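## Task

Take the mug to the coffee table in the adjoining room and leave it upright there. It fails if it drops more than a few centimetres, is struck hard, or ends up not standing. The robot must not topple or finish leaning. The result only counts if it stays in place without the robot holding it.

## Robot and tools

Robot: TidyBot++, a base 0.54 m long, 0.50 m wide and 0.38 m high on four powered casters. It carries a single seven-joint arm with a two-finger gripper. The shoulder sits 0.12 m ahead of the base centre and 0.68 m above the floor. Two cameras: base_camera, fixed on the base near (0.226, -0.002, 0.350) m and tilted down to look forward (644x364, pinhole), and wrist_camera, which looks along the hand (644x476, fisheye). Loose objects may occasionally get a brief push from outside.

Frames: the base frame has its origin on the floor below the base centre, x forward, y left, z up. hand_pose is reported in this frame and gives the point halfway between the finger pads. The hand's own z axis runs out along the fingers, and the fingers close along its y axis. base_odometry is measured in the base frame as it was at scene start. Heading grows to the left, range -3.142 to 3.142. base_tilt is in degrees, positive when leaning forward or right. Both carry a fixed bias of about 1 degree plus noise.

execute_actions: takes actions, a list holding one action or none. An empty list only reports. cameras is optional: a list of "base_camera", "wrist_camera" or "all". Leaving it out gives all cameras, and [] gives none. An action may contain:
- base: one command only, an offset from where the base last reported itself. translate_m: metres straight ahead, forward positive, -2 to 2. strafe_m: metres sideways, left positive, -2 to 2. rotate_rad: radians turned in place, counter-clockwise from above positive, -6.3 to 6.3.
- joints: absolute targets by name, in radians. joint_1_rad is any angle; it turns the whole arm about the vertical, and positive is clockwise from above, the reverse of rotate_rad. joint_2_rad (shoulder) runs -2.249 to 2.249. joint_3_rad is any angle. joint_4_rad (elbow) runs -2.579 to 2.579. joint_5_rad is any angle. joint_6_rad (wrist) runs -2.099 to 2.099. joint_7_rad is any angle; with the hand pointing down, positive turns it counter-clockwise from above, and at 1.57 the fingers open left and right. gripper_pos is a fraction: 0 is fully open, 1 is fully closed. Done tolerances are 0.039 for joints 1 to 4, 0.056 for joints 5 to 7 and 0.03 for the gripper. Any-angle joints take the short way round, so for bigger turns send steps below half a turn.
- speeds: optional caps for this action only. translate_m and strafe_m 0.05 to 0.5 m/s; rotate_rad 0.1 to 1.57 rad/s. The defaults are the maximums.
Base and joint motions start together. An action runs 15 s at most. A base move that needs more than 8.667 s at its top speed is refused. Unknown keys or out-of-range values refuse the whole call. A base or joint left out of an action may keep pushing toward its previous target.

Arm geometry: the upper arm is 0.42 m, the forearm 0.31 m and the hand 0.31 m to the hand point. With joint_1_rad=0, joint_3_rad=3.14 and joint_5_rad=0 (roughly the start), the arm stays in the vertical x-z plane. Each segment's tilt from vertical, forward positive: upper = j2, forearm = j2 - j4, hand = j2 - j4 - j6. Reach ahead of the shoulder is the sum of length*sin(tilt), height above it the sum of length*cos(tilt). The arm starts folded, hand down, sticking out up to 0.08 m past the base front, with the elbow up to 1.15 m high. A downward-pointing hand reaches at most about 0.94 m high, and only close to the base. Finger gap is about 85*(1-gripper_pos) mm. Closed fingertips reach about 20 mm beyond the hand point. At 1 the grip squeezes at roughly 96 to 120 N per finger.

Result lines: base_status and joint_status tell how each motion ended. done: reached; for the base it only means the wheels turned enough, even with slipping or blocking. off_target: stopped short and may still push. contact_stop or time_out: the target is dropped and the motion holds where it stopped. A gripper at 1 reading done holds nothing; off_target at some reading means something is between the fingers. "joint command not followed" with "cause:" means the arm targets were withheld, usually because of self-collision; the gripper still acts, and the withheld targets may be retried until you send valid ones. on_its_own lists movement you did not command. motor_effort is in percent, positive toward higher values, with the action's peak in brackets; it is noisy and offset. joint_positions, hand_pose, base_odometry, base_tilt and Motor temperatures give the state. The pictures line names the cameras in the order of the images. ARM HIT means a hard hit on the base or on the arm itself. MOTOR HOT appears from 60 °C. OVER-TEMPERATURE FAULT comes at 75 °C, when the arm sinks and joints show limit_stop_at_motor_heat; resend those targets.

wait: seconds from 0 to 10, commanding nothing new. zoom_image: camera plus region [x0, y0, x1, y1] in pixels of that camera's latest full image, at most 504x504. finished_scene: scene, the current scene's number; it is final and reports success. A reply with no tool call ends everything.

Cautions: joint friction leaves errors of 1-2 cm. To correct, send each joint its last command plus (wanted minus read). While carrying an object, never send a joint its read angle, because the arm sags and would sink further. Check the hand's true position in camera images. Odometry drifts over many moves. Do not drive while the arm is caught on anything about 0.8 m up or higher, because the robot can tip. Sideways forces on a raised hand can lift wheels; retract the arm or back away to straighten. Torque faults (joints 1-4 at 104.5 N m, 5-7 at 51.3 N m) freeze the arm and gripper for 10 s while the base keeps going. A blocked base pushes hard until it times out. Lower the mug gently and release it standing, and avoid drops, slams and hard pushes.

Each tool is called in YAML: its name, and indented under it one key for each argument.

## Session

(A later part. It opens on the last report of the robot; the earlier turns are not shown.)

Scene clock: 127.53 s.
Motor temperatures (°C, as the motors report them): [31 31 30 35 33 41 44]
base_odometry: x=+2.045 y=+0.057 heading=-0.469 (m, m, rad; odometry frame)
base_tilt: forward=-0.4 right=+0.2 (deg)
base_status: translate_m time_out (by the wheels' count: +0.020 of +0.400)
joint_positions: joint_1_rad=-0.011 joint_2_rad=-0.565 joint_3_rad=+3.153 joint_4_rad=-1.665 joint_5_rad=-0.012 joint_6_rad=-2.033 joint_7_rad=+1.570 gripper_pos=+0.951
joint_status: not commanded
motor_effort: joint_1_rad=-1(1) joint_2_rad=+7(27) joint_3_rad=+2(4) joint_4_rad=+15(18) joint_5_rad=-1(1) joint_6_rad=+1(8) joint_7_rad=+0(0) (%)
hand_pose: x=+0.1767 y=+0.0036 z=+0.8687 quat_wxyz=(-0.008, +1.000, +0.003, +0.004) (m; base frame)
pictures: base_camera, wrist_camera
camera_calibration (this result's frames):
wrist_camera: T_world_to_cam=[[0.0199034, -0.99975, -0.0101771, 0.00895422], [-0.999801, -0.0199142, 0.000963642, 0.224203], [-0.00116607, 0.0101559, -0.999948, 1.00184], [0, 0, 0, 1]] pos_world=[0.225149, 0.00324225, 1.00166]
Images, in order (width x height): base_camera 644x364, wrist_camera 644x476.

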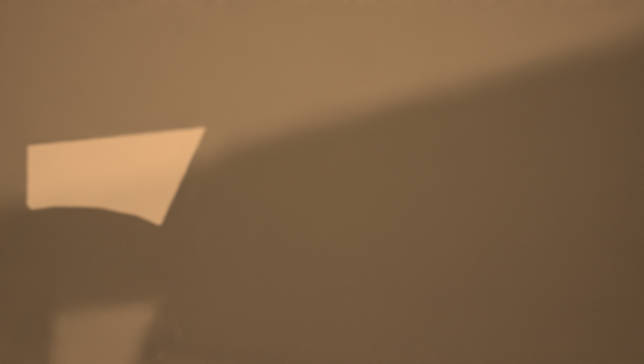

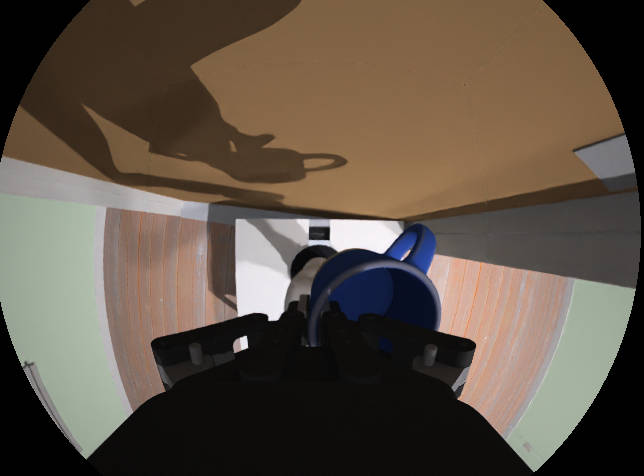

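execute_actions:
  actions:
    - {"base":{"translate_m":-0.4}}
  cameras: []

execute_actions:
  actions:
    - {"base":{"rotate_rad":-0.1}}

Scene clock: 132.87 s.
Motor temperatures (°C, as the motors report them): [31 31 30 35 33 41 44]
base_odometry: x=+1.688 y=+0.238 heading=-0.469 (m, m, rad; odometry frame)
base_tilt: forward=-0.3 right=+0.2 (deg)
base_status: done
joint_positions: joint_1_rad=-0.011 joint_2_rad=-0.569 joint_3_rad=+3.153 joint_4_rad=-1.665 joint_5_rad=-0.012 joint_6_rad=-2.033 joint_7_rad=+1.570 gripper_pos=+0.951
joint_status: not commanded
motor_effort: joint_1_rad=-1(1) joint_2_rad=+6(9) joint_3_rad=+2(2) joint_4_rad=+14(15) joint_5_rad=+0(1) joint_6_rad=+1(3) joint_7_rad=+0(0) (%)
hand_pose: x=+0.1758 y=+0.0036 z=+0.8690 quat_wxyz=(-0.008, +1.000, +0.003, +0.006) (m; base frame)
pictures: none
No camera images: the call's "cameras" was empty. Leave "cameras" out to get every camera's image.

Scene clock: 133.67 s.
Motor temperatures (°C, as the motors report them): [31 31 30 35 33 41 44]
base_odometry: x=+1.688 y=+0.238 heading=-0.569 (m, m, rad; odometry frame)
base_tilt: forward=-0.3 right=+0.2 (deg)
base_status: done
joint_positions: joint_1_rad=-0.011 joint_2_rad=-0.569 joint_3_rad=+3.153 joint_4_rad=-1.665 joint_5_rad=-0.012 joint_6_rad=-2.033 joint_7_rad=+1.570 gripper_pos=+0.951
joint_status: not commanded
motor_effort: joint_1_rad=-1(0) joint_2_rad=+6(6) joint_3_rad=+2(2) joint_4_rad=+14(15) joint_5_rad=+0(0) joint_6_rad=+2(2) joint_7_rad=+0(0) (%)
hand_pose: x=+0.1758 y=+0.0036 z=+0.8690 quat_wxyz=(-0.008, +1.000, +0.003, +0.006) (m; base frame)
pictures: base_camera, wrist_camera
camera_calibration (this result's frames):
wrist_camera: T_world_to_cam=[[0.0199494, -0.99975, -0.0101364, 0.00892101], [-0.999795, -0.0199144, -0.0035405, 0.227274], [0.00333775, 0.010205, -0.999942, 1.0013], [0, 0, 0, 1]] pos_world=[0.223707, 0.00322656, 1.00214]
Images, in order (width x height): base_camera 644x364, wrist_camera 644x476.

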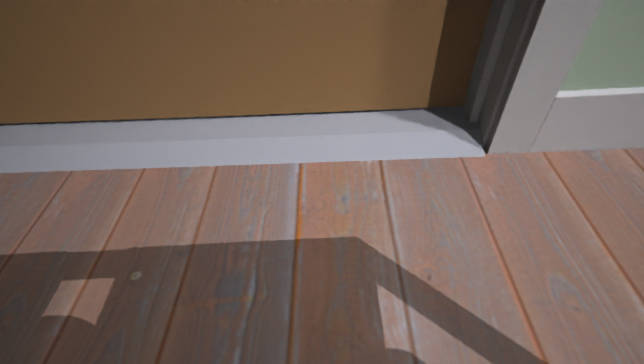

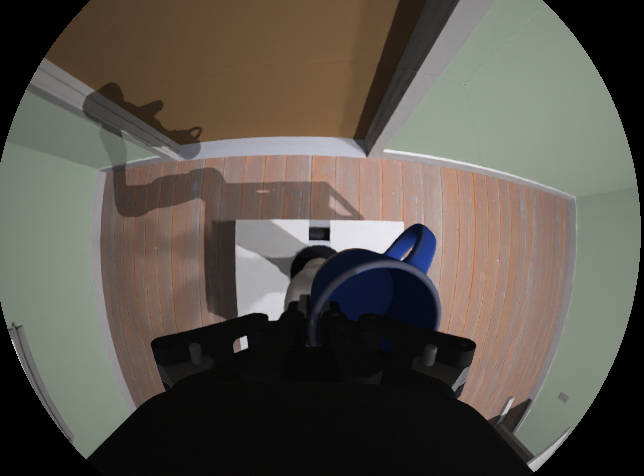

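execute_actions:
  actions:
    - {"base":{"strafe_m":0.1}}
  cameras: ["base_camera"]

execute_actions:
  actions:
    - {"base":{"translate_m":0.9}}

Scene clock: 137.93 s.
Motor temperatures (°C, as the motors report them): [31 31 30 35 33 41 44]
base_odometry: x=+1.742 y=+0.322 heading=-0.570 (m, m, rad; odometry frame)
base_tilt: forward=-0.4 right=+0.2 (deg)
base_status: done
joint_positions: joint_1_rad=-0.011 joint_2_rad=-0.569 joint_3_rad=+3.153 joint_4_rad=-1.665 joint_5_rad=-0.012 joint_6_rad=-2.033 joint_7_rad=+1.570 gripper_pos=+0.951
joint_status: not commanded
motor_effort: joint_1_rad=-1(0) joint_2_rad=+5(8) joint_3_rad=+2(3) joint_4_rad=+14(15) joint_5_rad=-1(0) joint_6_rad=+1(2) joint_7_rad=+0(0) (%)
hand_pose: x=+0.1758 y=+0.0036 z=+0.8690 quat_wxyz=(-0.008, +1.000, +0.003, +0.006) (m; base frame)
pictures: base_camera
Images, in order (width x height): base_camera 644x364.

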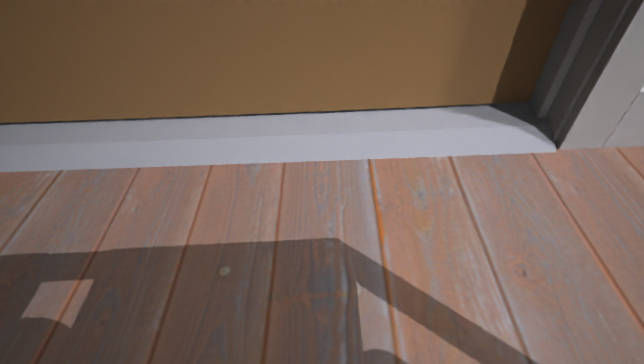

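Scene clock: 143.73 s.
Motor temperatures (°C, as the motors report them): [31 31 30 35 33 41 44]
base_odometry: x=+2.497 y=-0.158 heading=-0.566 (m, m, rad; odometry frame)
base_tilt: forward=-0.5 right=+0.2 (deg)
base_status: translate_m time_out (by the wheels' count: +0.895 of +0.900)
joint_positions: joint_1_rad=-0.009 joint_2_rad=-0.569 joint_3_rad=+3.152 joint_4_rad=-1.673 joint_5_rad=-0.012 joint_6_rad=-2.039 joint_7_rad=+1.570 gripper_pos=+0.952
joint_status: not commanded
motor_effort: joint_1_rad=+0(6) joint_2_rad=+6(32) joint_3_rad=+2(10) joint_4_rad=+14(21) joint_5_rad=-1(5) joint_6_rad=+1(8) joint_7_rad=+0(0) (%)
hand_pose: x=+0.1728 y=+0.0038 z=+0.8665 quat_wxyz=(-0.008, +1.000, +0.003, -0.001) (m; base frame)
pictures: base_camera, wrist_camera
camera_calibration (this result's frames):
wrist_camera: T_world_to_cam=[[0.0200774, -0.999745, -0.010382, 0.00942015], [-0.999743, -0.0201845, 0.01032, 0.21223], [-0.0105269, 0.0101721, -0.999893, 1.00119], [0, 0, 0, 1]] pos_world=[0.222526, 0.00351729, 0.998989]
Images, in order (width x height): base_camera 644x364, wrist_camera 644x476.

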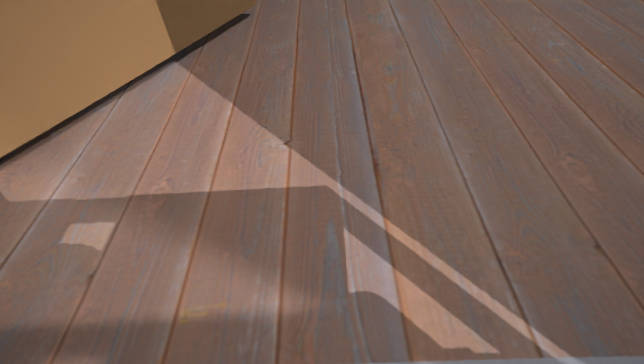

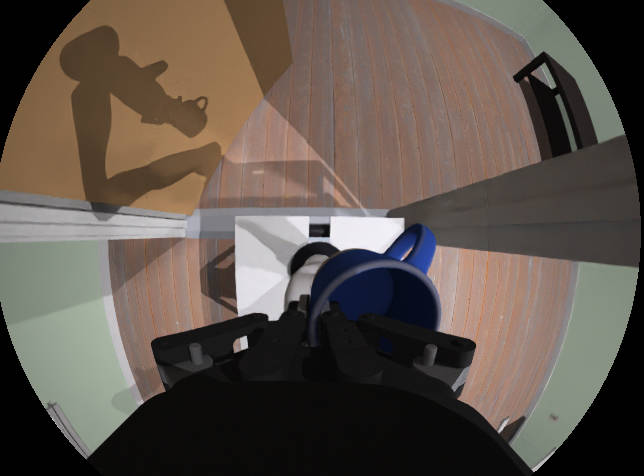

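execute_actions:
  actions:
    - {"base":{"translate_m":-0.4}}

Scene clock: 147.03 s.
Motor temperatures (°C, as the motors report them): [31 31 30 35 33 41 44]
base_odometry: x=+2.159 y=+0.057 heading=-0.566 (m, m, rad; odometry frame)
base_tilt: forward=-0.3 right=+0.2 (deg)
base_status: done
joint_positions: joint_1_rad=-0.009 joint_2_rad=-0.571 joint_3_rad=+3.152 joint_4_rad=-1.673 joint_5_rad=-0.012 joint_6_rad=-2.039 joint_7_rad=+1.570 gripper_pos=+0.952
joint_status: not commanded
motor_effort: joint_1_rad=-1(0) joint_2_rad=+5(10) joint_3_rad=+2(2) joint_4_rad=+15(18) joint_5_rad=-1(0) joint_6_rad=+1(1) joint_7_rad=+0(1) (%)
hand_pose: x=+0.1725 y=+0.0038 z=+0.8665 quat_wxyz=(-0.008, +1.000, +0.003, +0.000) (m; base frame)
pictures: base_camera, wrist_camera
camera_calibration (this result's frames):
wrist_camera: T_world_to_cam=[[0.0200926, -0.999744, -0.0103699, 0.00941158], [-0.999755, -0.0201865, 0.00903328, 0.213011], [-0.0092403, 0.0101859, -0.999905, 1.00102], [0, 0, 0, 1]] pos_world=[0.22202, 0.0035129, 0.999095]
Images, in order (width x height): base_camera 644x364, wrist_camera 644x476.

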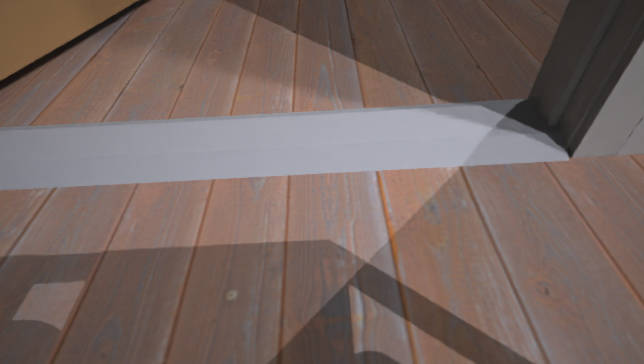

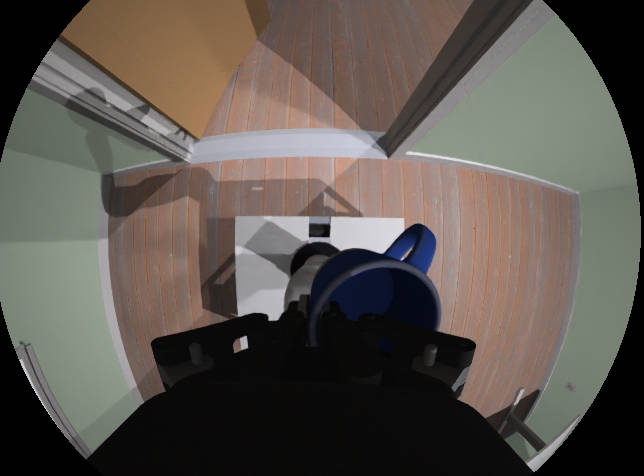

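execute_actions:
  actions:
    - {"base":{"rotate_rad":0.05}}
  cameras: []

execute_actions:
  actions:
    - {"base":{"translate_m":1.4}}

Scene clock: 162.17 s.
Motor temperatures (°C, as the motors report them): [31 31 30 35 33 41 44]
base_odometry: x=+2.159 y=+0.057 heading=-0.517 (m, m, rad; odometry frame)
base_tilt: forward=-0.3 right=+0.2 (deg)
base_status: done
joint_positions: joint_1_rad=-0.009 joint_2_rad=-0.571 joint_3_rad=+3.152 joint_4_rad=-1.673 joint_5_rad=-0.012 joint_6_rad=-2.039 joint_7_rad=+1.570 gripper_pos=+0.952
joint_status: not commanded
motor_effort: joint_1_rad=+0(1) joint_2_rad=+6(6) joint_3_rad=+2(2) joint_4_rad=+15(15) joint_5_rad=-1(1) joint_6_rad=+1(1) joint_7_rad=-1(0) (%)
hand_pose: x=+0.1725 y=+0.0038 z=+0.8665 quat_wxyz=(-0.008, +1.000, +0.003, +0.000) (m; base frame)
pictures: none
No camera images: the call's "cameras" was empty. Leave "cameras" out to get every camera's image.

Scene clock: 166.33 s.
Motor temperatures (°C, as the motors report them): [31 31 30 35 33 41 44]
TORQUE WARNING: joint_2_rad reached its warning level (56.7 N m).
base_odometry: x=+3.377 y=-0.633 heading=-0.517 (m, m, rad; odometry frame)
base_tilt: forward=-0.3 right=+0.2 (deg)
base_status: done
joint_positions: joint_1_rad=-0.004 joint_2_rad=-0.569 joint_3_rad=+3.153 joint_4_rad=-1.679 joint_5_rad=-0.014 joint_6_rad=-2.043 joint_7_rad=+1.571 gripper_pos=+0.952
joint_status: not commanded
motor_effort: joint_1_rad=+0(7) joint_2_rad=+5(47) joint_3_rad=+1(13) joint_4_rad=+14(37) joint_5_rad=-2(10) joint_6_rad=+1(12) joint_7_rad=+0(1) (%)
hand_pose: x=+0.1705 y=+0.0037 z=+0.8648 quat_wxyz=(-0.009, +1.000, +0.000, -0.006) (m; base frame)
pictures: base_camera, wrist_camera
camera_calibration (this result's frames):
wrist_camera: T_world_to_cam=[[0.0144762, -0.999815, -0.0126675, 0.0122769], [-0.999671, -0.0147403, 0.0210095, 0.200669], [-0.0211924, 0.0123592, -0.999699, 1.00116], [0, 0, 0, 1]] pos_world=[0.221642, 0.00285909, 0.996795]
Images, in order (width x height): base_camera 644x364, wrist_camera 644x476.

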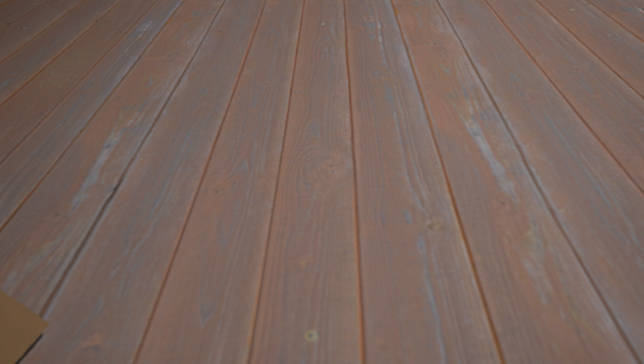

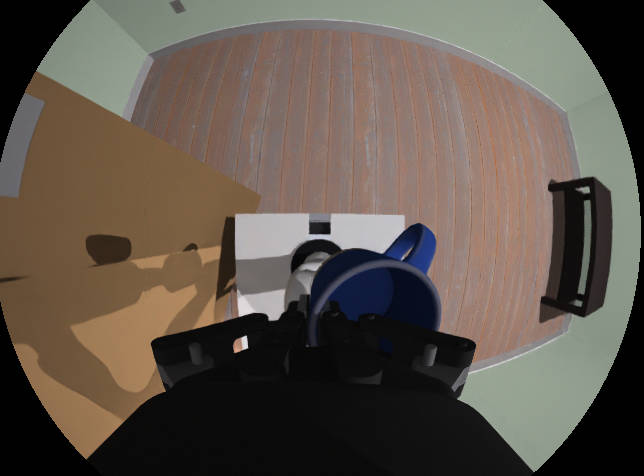

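execute_actions:
  actions:
    - {"base":{"strafe_m":-1.1}}
  cameras: []

execute_actions:
  actions:
    - {"base":{"rotate_rad":-1.55},"joints":{"joint_2_rad":0.4,"joint_4_rad":-1.3,"joint_6_rad":-1.44}}

Scene clock: 173.83 s.
Motor temperatures (°C, as the motors report them): [31 31 30 35 33 41 44]
base_odometry: x=+2.834 y=-1.590 heading=-0.517 (m, m, rad; odometry frame)
base_tilt: forward=-0.3 right=+0.2 (deg)
base_status: done
joint_positions: joint_1_rad=-0.004 joint_2_rad=-0.569 joint_3_rad=+3.153 joint_4_rad=-1.679 joint_5_rad=-0.014 joint_6_rad=-2.043 joint_7_rad=+1.571 gripper_pos=+0.952
joint_status: not commanded
motor_effort: joint_1_rad=+0(1) joint_2_rad=+5(7) joint_3_rad=+2(3) joint_4_rad=+14(15) joint_5_rad=+0(0) joint_6_rad=+1(2) joint_7_rad=-1(0) (%)
hand_pose: x=+0.1705 y=+0.0038 z=+0.8648 quat_wxyz=(-0.009, +1.000, +0.000, -0.006) (m; base frame)
pictures: none
No camera images: the call's "cameras" was empty. Leave "cameras" out to get every camera's image.

Scene clock: 176.20 s.
Motor temperatures (°C, as the motors report them): [31 31 30 35 33 41 44]
base_odometry: x=+2.834 y=-1.590 heading=-2.066 (m, m, rad; odometry frame)
base_tilt: forward=-0.2 right=+0.2 (deg)
base_status: done
joint_positions: joint_1_rad=-0.004 joint_2_rad=+0.399 joint_3_rad=+3.151 joint_4_rad=-1.333 joint_5_rad=-0.014 joint_6_rad=-1.459 joint_7_rad=+1.571 gripper_pos=+0.952
joint_status: all done
motor_effort: joint_1_rad=-1(4) joint_2_rad=-32(33) joint_3_rad=+1(4) joint_4_rad=+16(15) joint_5_rad=+0(1) joint_6_rad=+0(0) joint_7_rad=+0(0) (%)
hand_pose: x=+0.5775 y=+0.0035 z=+0.7078 quat_wxyz=(-0.005, +1.000, -0.003, -0.025) (m; base frame)
pictures: base_camera, wrist_camera
camera_calibration (this result's frames):
wrist_camera: T_world_to_cam=[[0.0075526, -0.99996, -0.00477348, 0.00258304], [-0.998219, -0.0078218, 0.0591477, 0.582986], [-0.0591827, 0.00431826, -0.998238, 0.873701], [0, 0, 0, 1]] pos_world=[0.633636, 0.00337007, 0.837692]
Images, in order (width x height): base_camera 644x364, wrist_camera 644x476.

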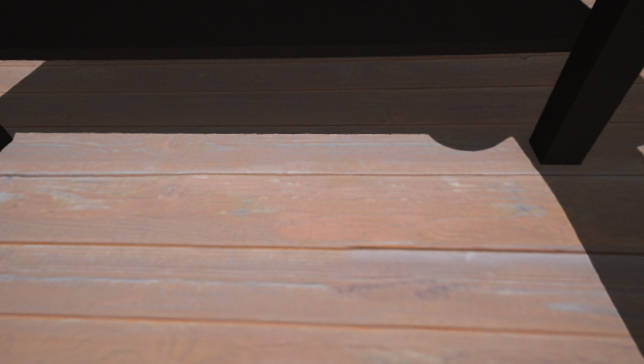

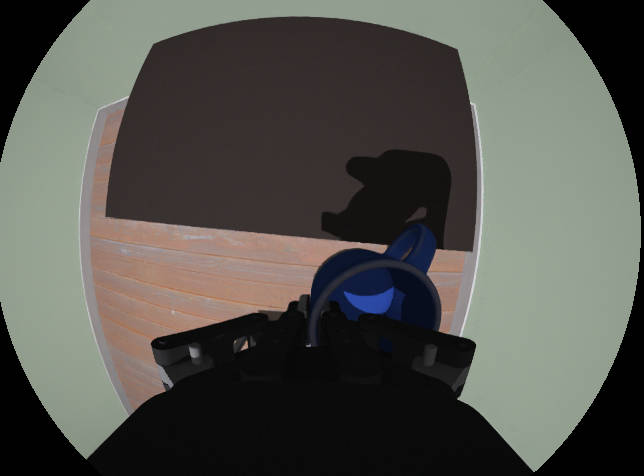

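execute_actions:
  actions:
    - {"base":{"translate_m":0.22}}
  cameras: []

execute_actions:
  actions:
    - {"joints":{"joint_2_rad":0.55,"joint_4_rad":-1.61,"joint_6_rad":-0.95}}

Scene clock: 181.83 s.
Motor temperatures (°C, as the motors report them): [31 31 30 35 33 41 44]
base_odometry: x=+2.729 y=-1.784 heading=-2.066 (m, m, rad; odometry frame)
base_tilt: forward=-0.3 right=+0.1 (deg)
base_status: done
joint_positions: joint_1_rad=-0.004 joint_2_rad=+0.405 joint_3_rad=+3.151 joint_4_rad=-1.328 joint_5_rad=-0.014 joint_6_rad=-1.456 joint_7_rad=+1.571 gripper_pos=+0.952
joint_status: not commanded
motor_effort: joint_1_rad=+0(2) joint_2_rad=-32(35) joint_3_rad=+1(1) joint_4_rad=+16(17) joint_5_rad=+0(1) joint_6_rad=+1(0) joint_7_rad=+0(0) (%)
hand_pose: x=+0.5806 y=+0.0035 z=+0.7067 quat_wxyz=(-0.005, +1.000, -0.003, -0.024) (m; base frame)
pictures: none
No camera images: the call's "cameras" was empty. Leave "cameras" out to get every camera's image.

Scene clock: 183.27 s.
Motor temperatures (°C, as the motors report them): [31 31 30 35 33 41 44]
base_odometry: x=+2.729 y=-1.784 heading=-2.066 (m, m, rad; odometry frame)
base_tilt: forward=-0.3 right=+0.2 (deg)
base_status: not commanded
joint_positions: joint_1_rad=-0.004 joint_2_rad=+0.559 joint_3_rad=+3.151 joint_4_rad=-1.603 joint_5_rad=-0.014 joint_6_rad=-0.971 joint_7_rad=+1.571 gripper_pos=+0.952
joint_status: all done
motor_effort: joint_1_rad=+0(1) joint_2_rad=-34(38) joint_3_rad=+1(1) joint_4_rad=+13(16) joint_5_rad=-1(1) joint_6_rad=+1(1) joint_7_rad=+0(0) (%)
hand_pose: x=+0.6058 y=+0.0023 z=+0.5521 quat_wxyz=(-0.003, +1.000, -0.006, +0.004) (m; base frame)
pictures: base_camera, wrist_camera
camera_calibration (this result's frames):
wrist_camera: T_world_to_cam=[[0.00243215, -0.999997, -0.000489915, 0.00111284], [-0.999997, -0.00243266, 0.00103359, 0.653579], [-0.00103478, 0.0004874, -0.999999, 0.685727], [0, 0, 0, 1]] pos_world=[0.654284, 0.00236855, 0.685051]
Images, in order (width x height): base_camera 644x364, wrist_camera 644x476.

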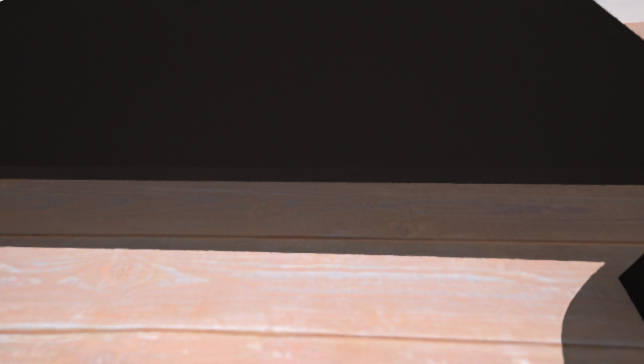

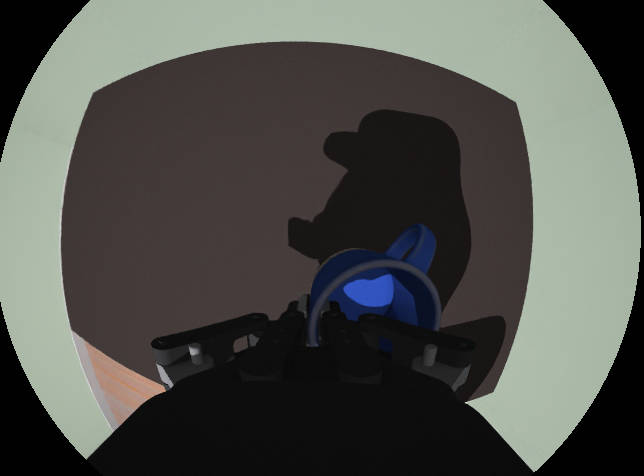

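execute_actions:
  actions:
    - {"joints":{"joint_2_rad":0.585,"joint_4_rad":-1.64,"joint_6_rad":-0.89}}
  cameras: []

execute_actions:
  actions:
    - {"joints":{"joint_2_rad":0.61,"joint_4_rad":-1.66,"joint_6_rad":-0.845}}
  cameras: ["wrist_camera"]

Scene clock: 186.83 s.
Motor temperatures (°C, as the motors report them): [31 32 30 35 33 41 44]
base_odometry: x=+2.729 y=-1.784 heading=-2.066 (m, m, rad; odometry frame)
base_tilt: forward=-0.3 right=+0.2 (deg)
base_status: not commanded
joint_positions: joint_1_rad=-0.004 joint_2_rad=+0.583 joint_3_rad=+3.151 joint_4_rad=-1.627 joint_5_rad=-0.014 joint_6_rad=-0.910 joint_7_rad=+1.571 gripper_pos=+0.952
joint_status: all done
motor_effort: joint_1_rad=-1(0) joint_2_rad=-35(36) joint_3_rad=+1(1) joint_4_rad=+13(14) joint_5_rad=-1(1) joint_6_rad=+2(1) joint_7_rad=+0(0) (%)
hand_pose: x=+0.6096 y=+0.0020 z=+0.5342 quat_wxyz=(-0.003, +1.000, -0.006, +0.011) (m; base frame)
pictures: none
No camera images: the call's "cameras" was empty. Leave "cameras" out to get every camera's image.

Scene clock: 187.57 s.
Motor temperatures (°C, as the motors report them): [31 32 30 35 33 41 44]
base_odometry: x=+2.729 y=-1.784 heading=-2.066 (m, m, rad; odometry frame)
base_tilt: forward=-0.3 right=+0.2 (deg)
base_status: not commanded
joint_positions: joint_1_rad=-0.004 joint_2_rad=+0.606 joint_3_rad=+3.151 joint_4_rad=-1.646 joint_5_rad=-0.014 joint_6_rad=-0.866 joint_7_rad=+1.571 gripper_pos=+0.952
joint_status: all done
motor_effort: joint_1_rad=+0(0) joint_2_rad=-36(36) joint_3_rad=+1(1) joint_4_rad=+12(14) joint_5_rad=+0(0) joint_6_rad=+2(0) joint_7_rad=+0(0) (%)
hand_pose: x=+0.6105 y=+0.0019 z=+0.5187 quat_wxyz=(-0.003, +1.000, -0.006, +0.012) (m; base frame)
pictures: wrist_camera
camera_calibration (this result's frames):
wrist_camera: T_world_to_cam=[[0.00157305, -0.999998, 0.000827832, 0.000527112], [-0.999887, -0.00158524, -0.0149371, 0.666523], [0.0149384, -0.000804242, -0.999888, 0.642486], [0, 0, 0, 1]] pos_world=[0.65685, 0.00210042, 0.65237]
Images, in order (width x height): wrist_camera 644x476.

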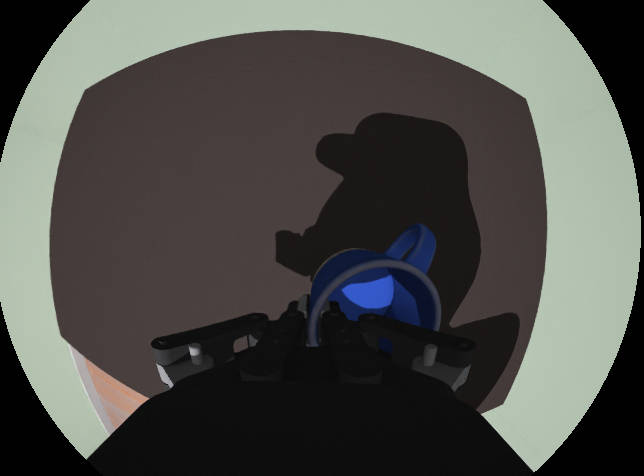

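execute_actions:
  actions:
    - {"joints":{"joint_2_rad":0.635,"joint_4_rad":-1.685,"joint_6_rad":-0.81}}
  cameras: []

execute_actions:
  actions:
    - {"joints":{"joint_2_rad":0.66,"joint_6_rad":-0.79}}
  cameras: ["wrist_camera"]

Scene clock: 190.90 s.
Motor temperatures (°C, as the motors report them): [31 32 30 35 33 41 44]
base_odometry: x=+2.729 y=-1.784 heading=-2.066 (m, m, rad; odometry frame)
base_tilt: forward=-0.3 right=+0.1 (deg)
base_status: not commanded
joint_positions: joint_1_rad=-0.004 joint_2_rad=+0.609 joint_3_rad=+3.151 joint_4_rad=-1.660 joint_5_rad=-0.014 joint_6_rad=-0.836 joint_7_rad=+1.571 gripper_pos=+0.952
joint_status: all done
motor_effort: joint_1_rad=+0(2) joint_2_rad=-27(36) joint_3_rad=+2(3) joint_4_rad=+9(12) joint_5_rad=+0(1) joint_6_rad=+3(6) joint_7_rad=+0(0) (%)
hand_pose: x=+0.6121 y=+0.0018 z=+0.5139 quat_wxyz=(-0.003, +1.000, -0.006, +0.018) (m; base frame)
pictures: none
No camera images: the call's "cameras" was empty. Leave "cameras" out to get every camera's image.

Scene clock: 191.50 s.
Motor temperatures (°C, as the motors report them): [31 32 30 35 33 41 44]
base_odometry: x=+2.729 y=-1.784 heading=-2.066 (m, m, rad; odometry frame)
base_tilt: forward=-0.3 right=+0.2 (deg)
base_status: not commanded
joint_positions: joint_1_rad=-0.004 joint_2_rad=+0.609 joint_3_rad=+3.151 joint_4_rad=-1.660 joint_5_rad=-0.014 joint_6_rad=-0.835 joint_7_rad=+1.571 gripper_pos=+0.952
joint_status: joint_2_rad off_target (ended at +0.609, target +0.660); the others done
motor_effort: joint_1_rad=+1(1) joint_2_rad=-23(27) joint_3_rad=+2(2) joint_4_rad=+9(9) joint_5_rad=-1(0) joint_6_rad=+5(5) joint_7_rad=+0(0) (%)
hand_pose: x=+0.6124 y=+0.0018 z=+0.5137 quat_wxyz=(-0.003, +1.000, -0.006, +0.019) (m; base frame)
pictures: wrist_camera
camera_calibration (this result's frames):
wrist_camera: T_world_to_cam=[[0.00141207, -0.999998, 0.00113254, 0.000410026], [-0.999601, -0.00144345, -0.0281982, 0.675017], [0.0281998, -0.00109227, -0.999602, 0.629188], [0, 0, 0, 1]] pos_world=[0.657004, 0.00207162, 0.647971]
Images, in order (width x height): wrist_camera 644x476.

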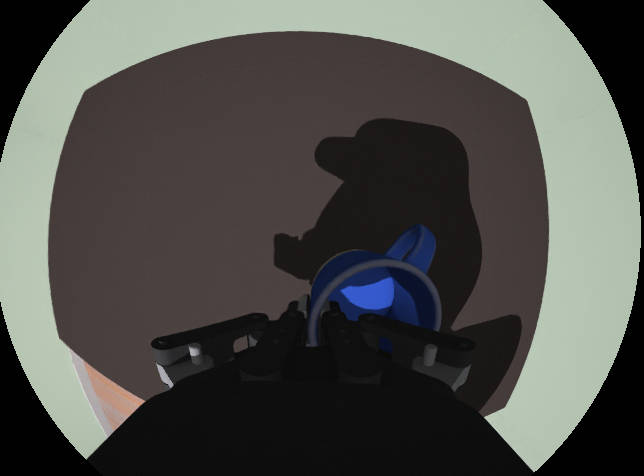

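The mug is resting on the table. I'll ease off, release and lift clear.

execute_actions:
  actions:
    - {"joints":{"joint_2_rad":0.61,"joint_4_rad":-1.66,"joint_6_rad":-0.835,"gripper_pos":0.5}}
  cameras: []

execute_actions:
  actions:
    - {"joints":{"joint_2_rad":0.48,"joint_4_rad":-1.5,"joint_6_rad":-1.13}}
  cameras: ["wrist_camera"]

Scene clock: 195.27 s.
Motor temperatures (°C, as the motors report them): [31 32 30 35 33 41 44]
base_odometry: x=+2.729 y=-1.784 heading=-2.066 (m, m, rad; odometry frame)
base_tilt: forward=-0.3 right=+0.2 (deg)
base_status: not commanded
joint_positions: joint_1_rad=-0.004 joint_2_rad=+0.610 joint_3_rad=+3.151 joint_4_rad=-1.660 joint_5_rad=-0.014 joint_6_rad=-0.834 joint_7_rad=+1.571 gripper_pos=+0.500
joint_status: all done
motor_effort: joint_1_rad=+0(1) joint_2_rad=-33(34) joint_3_rad=+1(2) joint_4_rad=+11(10) joint_5_rad=-1(0) joint_6_rad=+2(4) joint_7_rad=+0(0) (%)
hand_pose: x=+0.6126 y=+0.0018 z=+0.5135 quat_wxyz=(-0.003, +1.000, -0.006, +0.019) (m; base frame)
pictures: none
No camera images: the call's "cameras" was empty. Leave "cameras" out to get every camera's image.

Scene clock: 196.37 s.
Motor temperatures (°C, as the motors report them): [31 32 30 35 33 41 44]
base_odometry: x=+2.729 y=-1.784 heading=-2.066 (m, m, rad; odometry frame)
base_tilt: forward=-0.3 right=+0.2 (deg)
base_status: not commanded
joint_positions: joint_1_rad=-0.004 joint_2_rad=+0.484 joint_3_rad=+3.151 joint_4_rad=-1.514 joint_5_rad=-0.014 joint_6_rad=-1.110 joint_7_rad=+1.571 gripper_pos=+0.500
joint_status: all done
motor_effort: joint_1_rad=+0(1) joint_2_rad=-31(36) joint_3_rad=+1(1) joint_4_rad=+13(14) joint_5_rad=-1(1) joint_6_rad=+1(1) joint_7_rad=-1(0) (%)
hand_pose: x=+0.6115 y=+0.0028 z=+0.6130 quat_wxyz=(-0.004, +1.000, -0.005, +0.017) (m; base frame)
pictures: wrist_camera
camera_calibration (this result's frames):
wrist_camera: T_world_to_cam=[[0.00400451, -0.99999, -0.0018766, 0.00151438], [-0.999694, -0.00395751, -0.0244111, 0.674624], [0.0244035, 0.00197378, -0.9997, 0.730917], [0, 0, 0, 1]] pos_world=[0.656575, 0.00274152, 0.747169]
Images, in order (width x height): wrist_camera 644x476.

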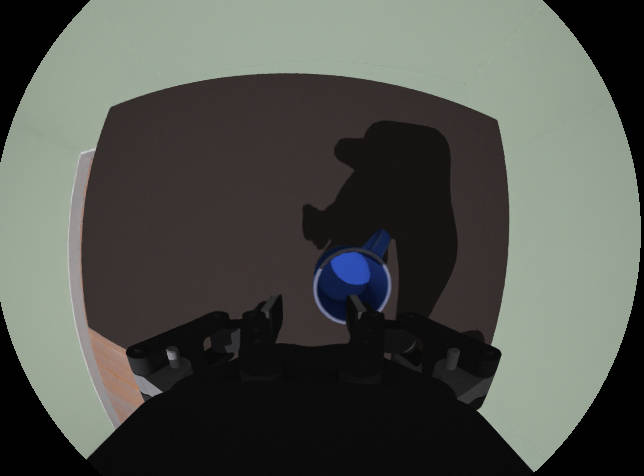

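finished_scene:
  scene: 1

The scene is finished: the task was done.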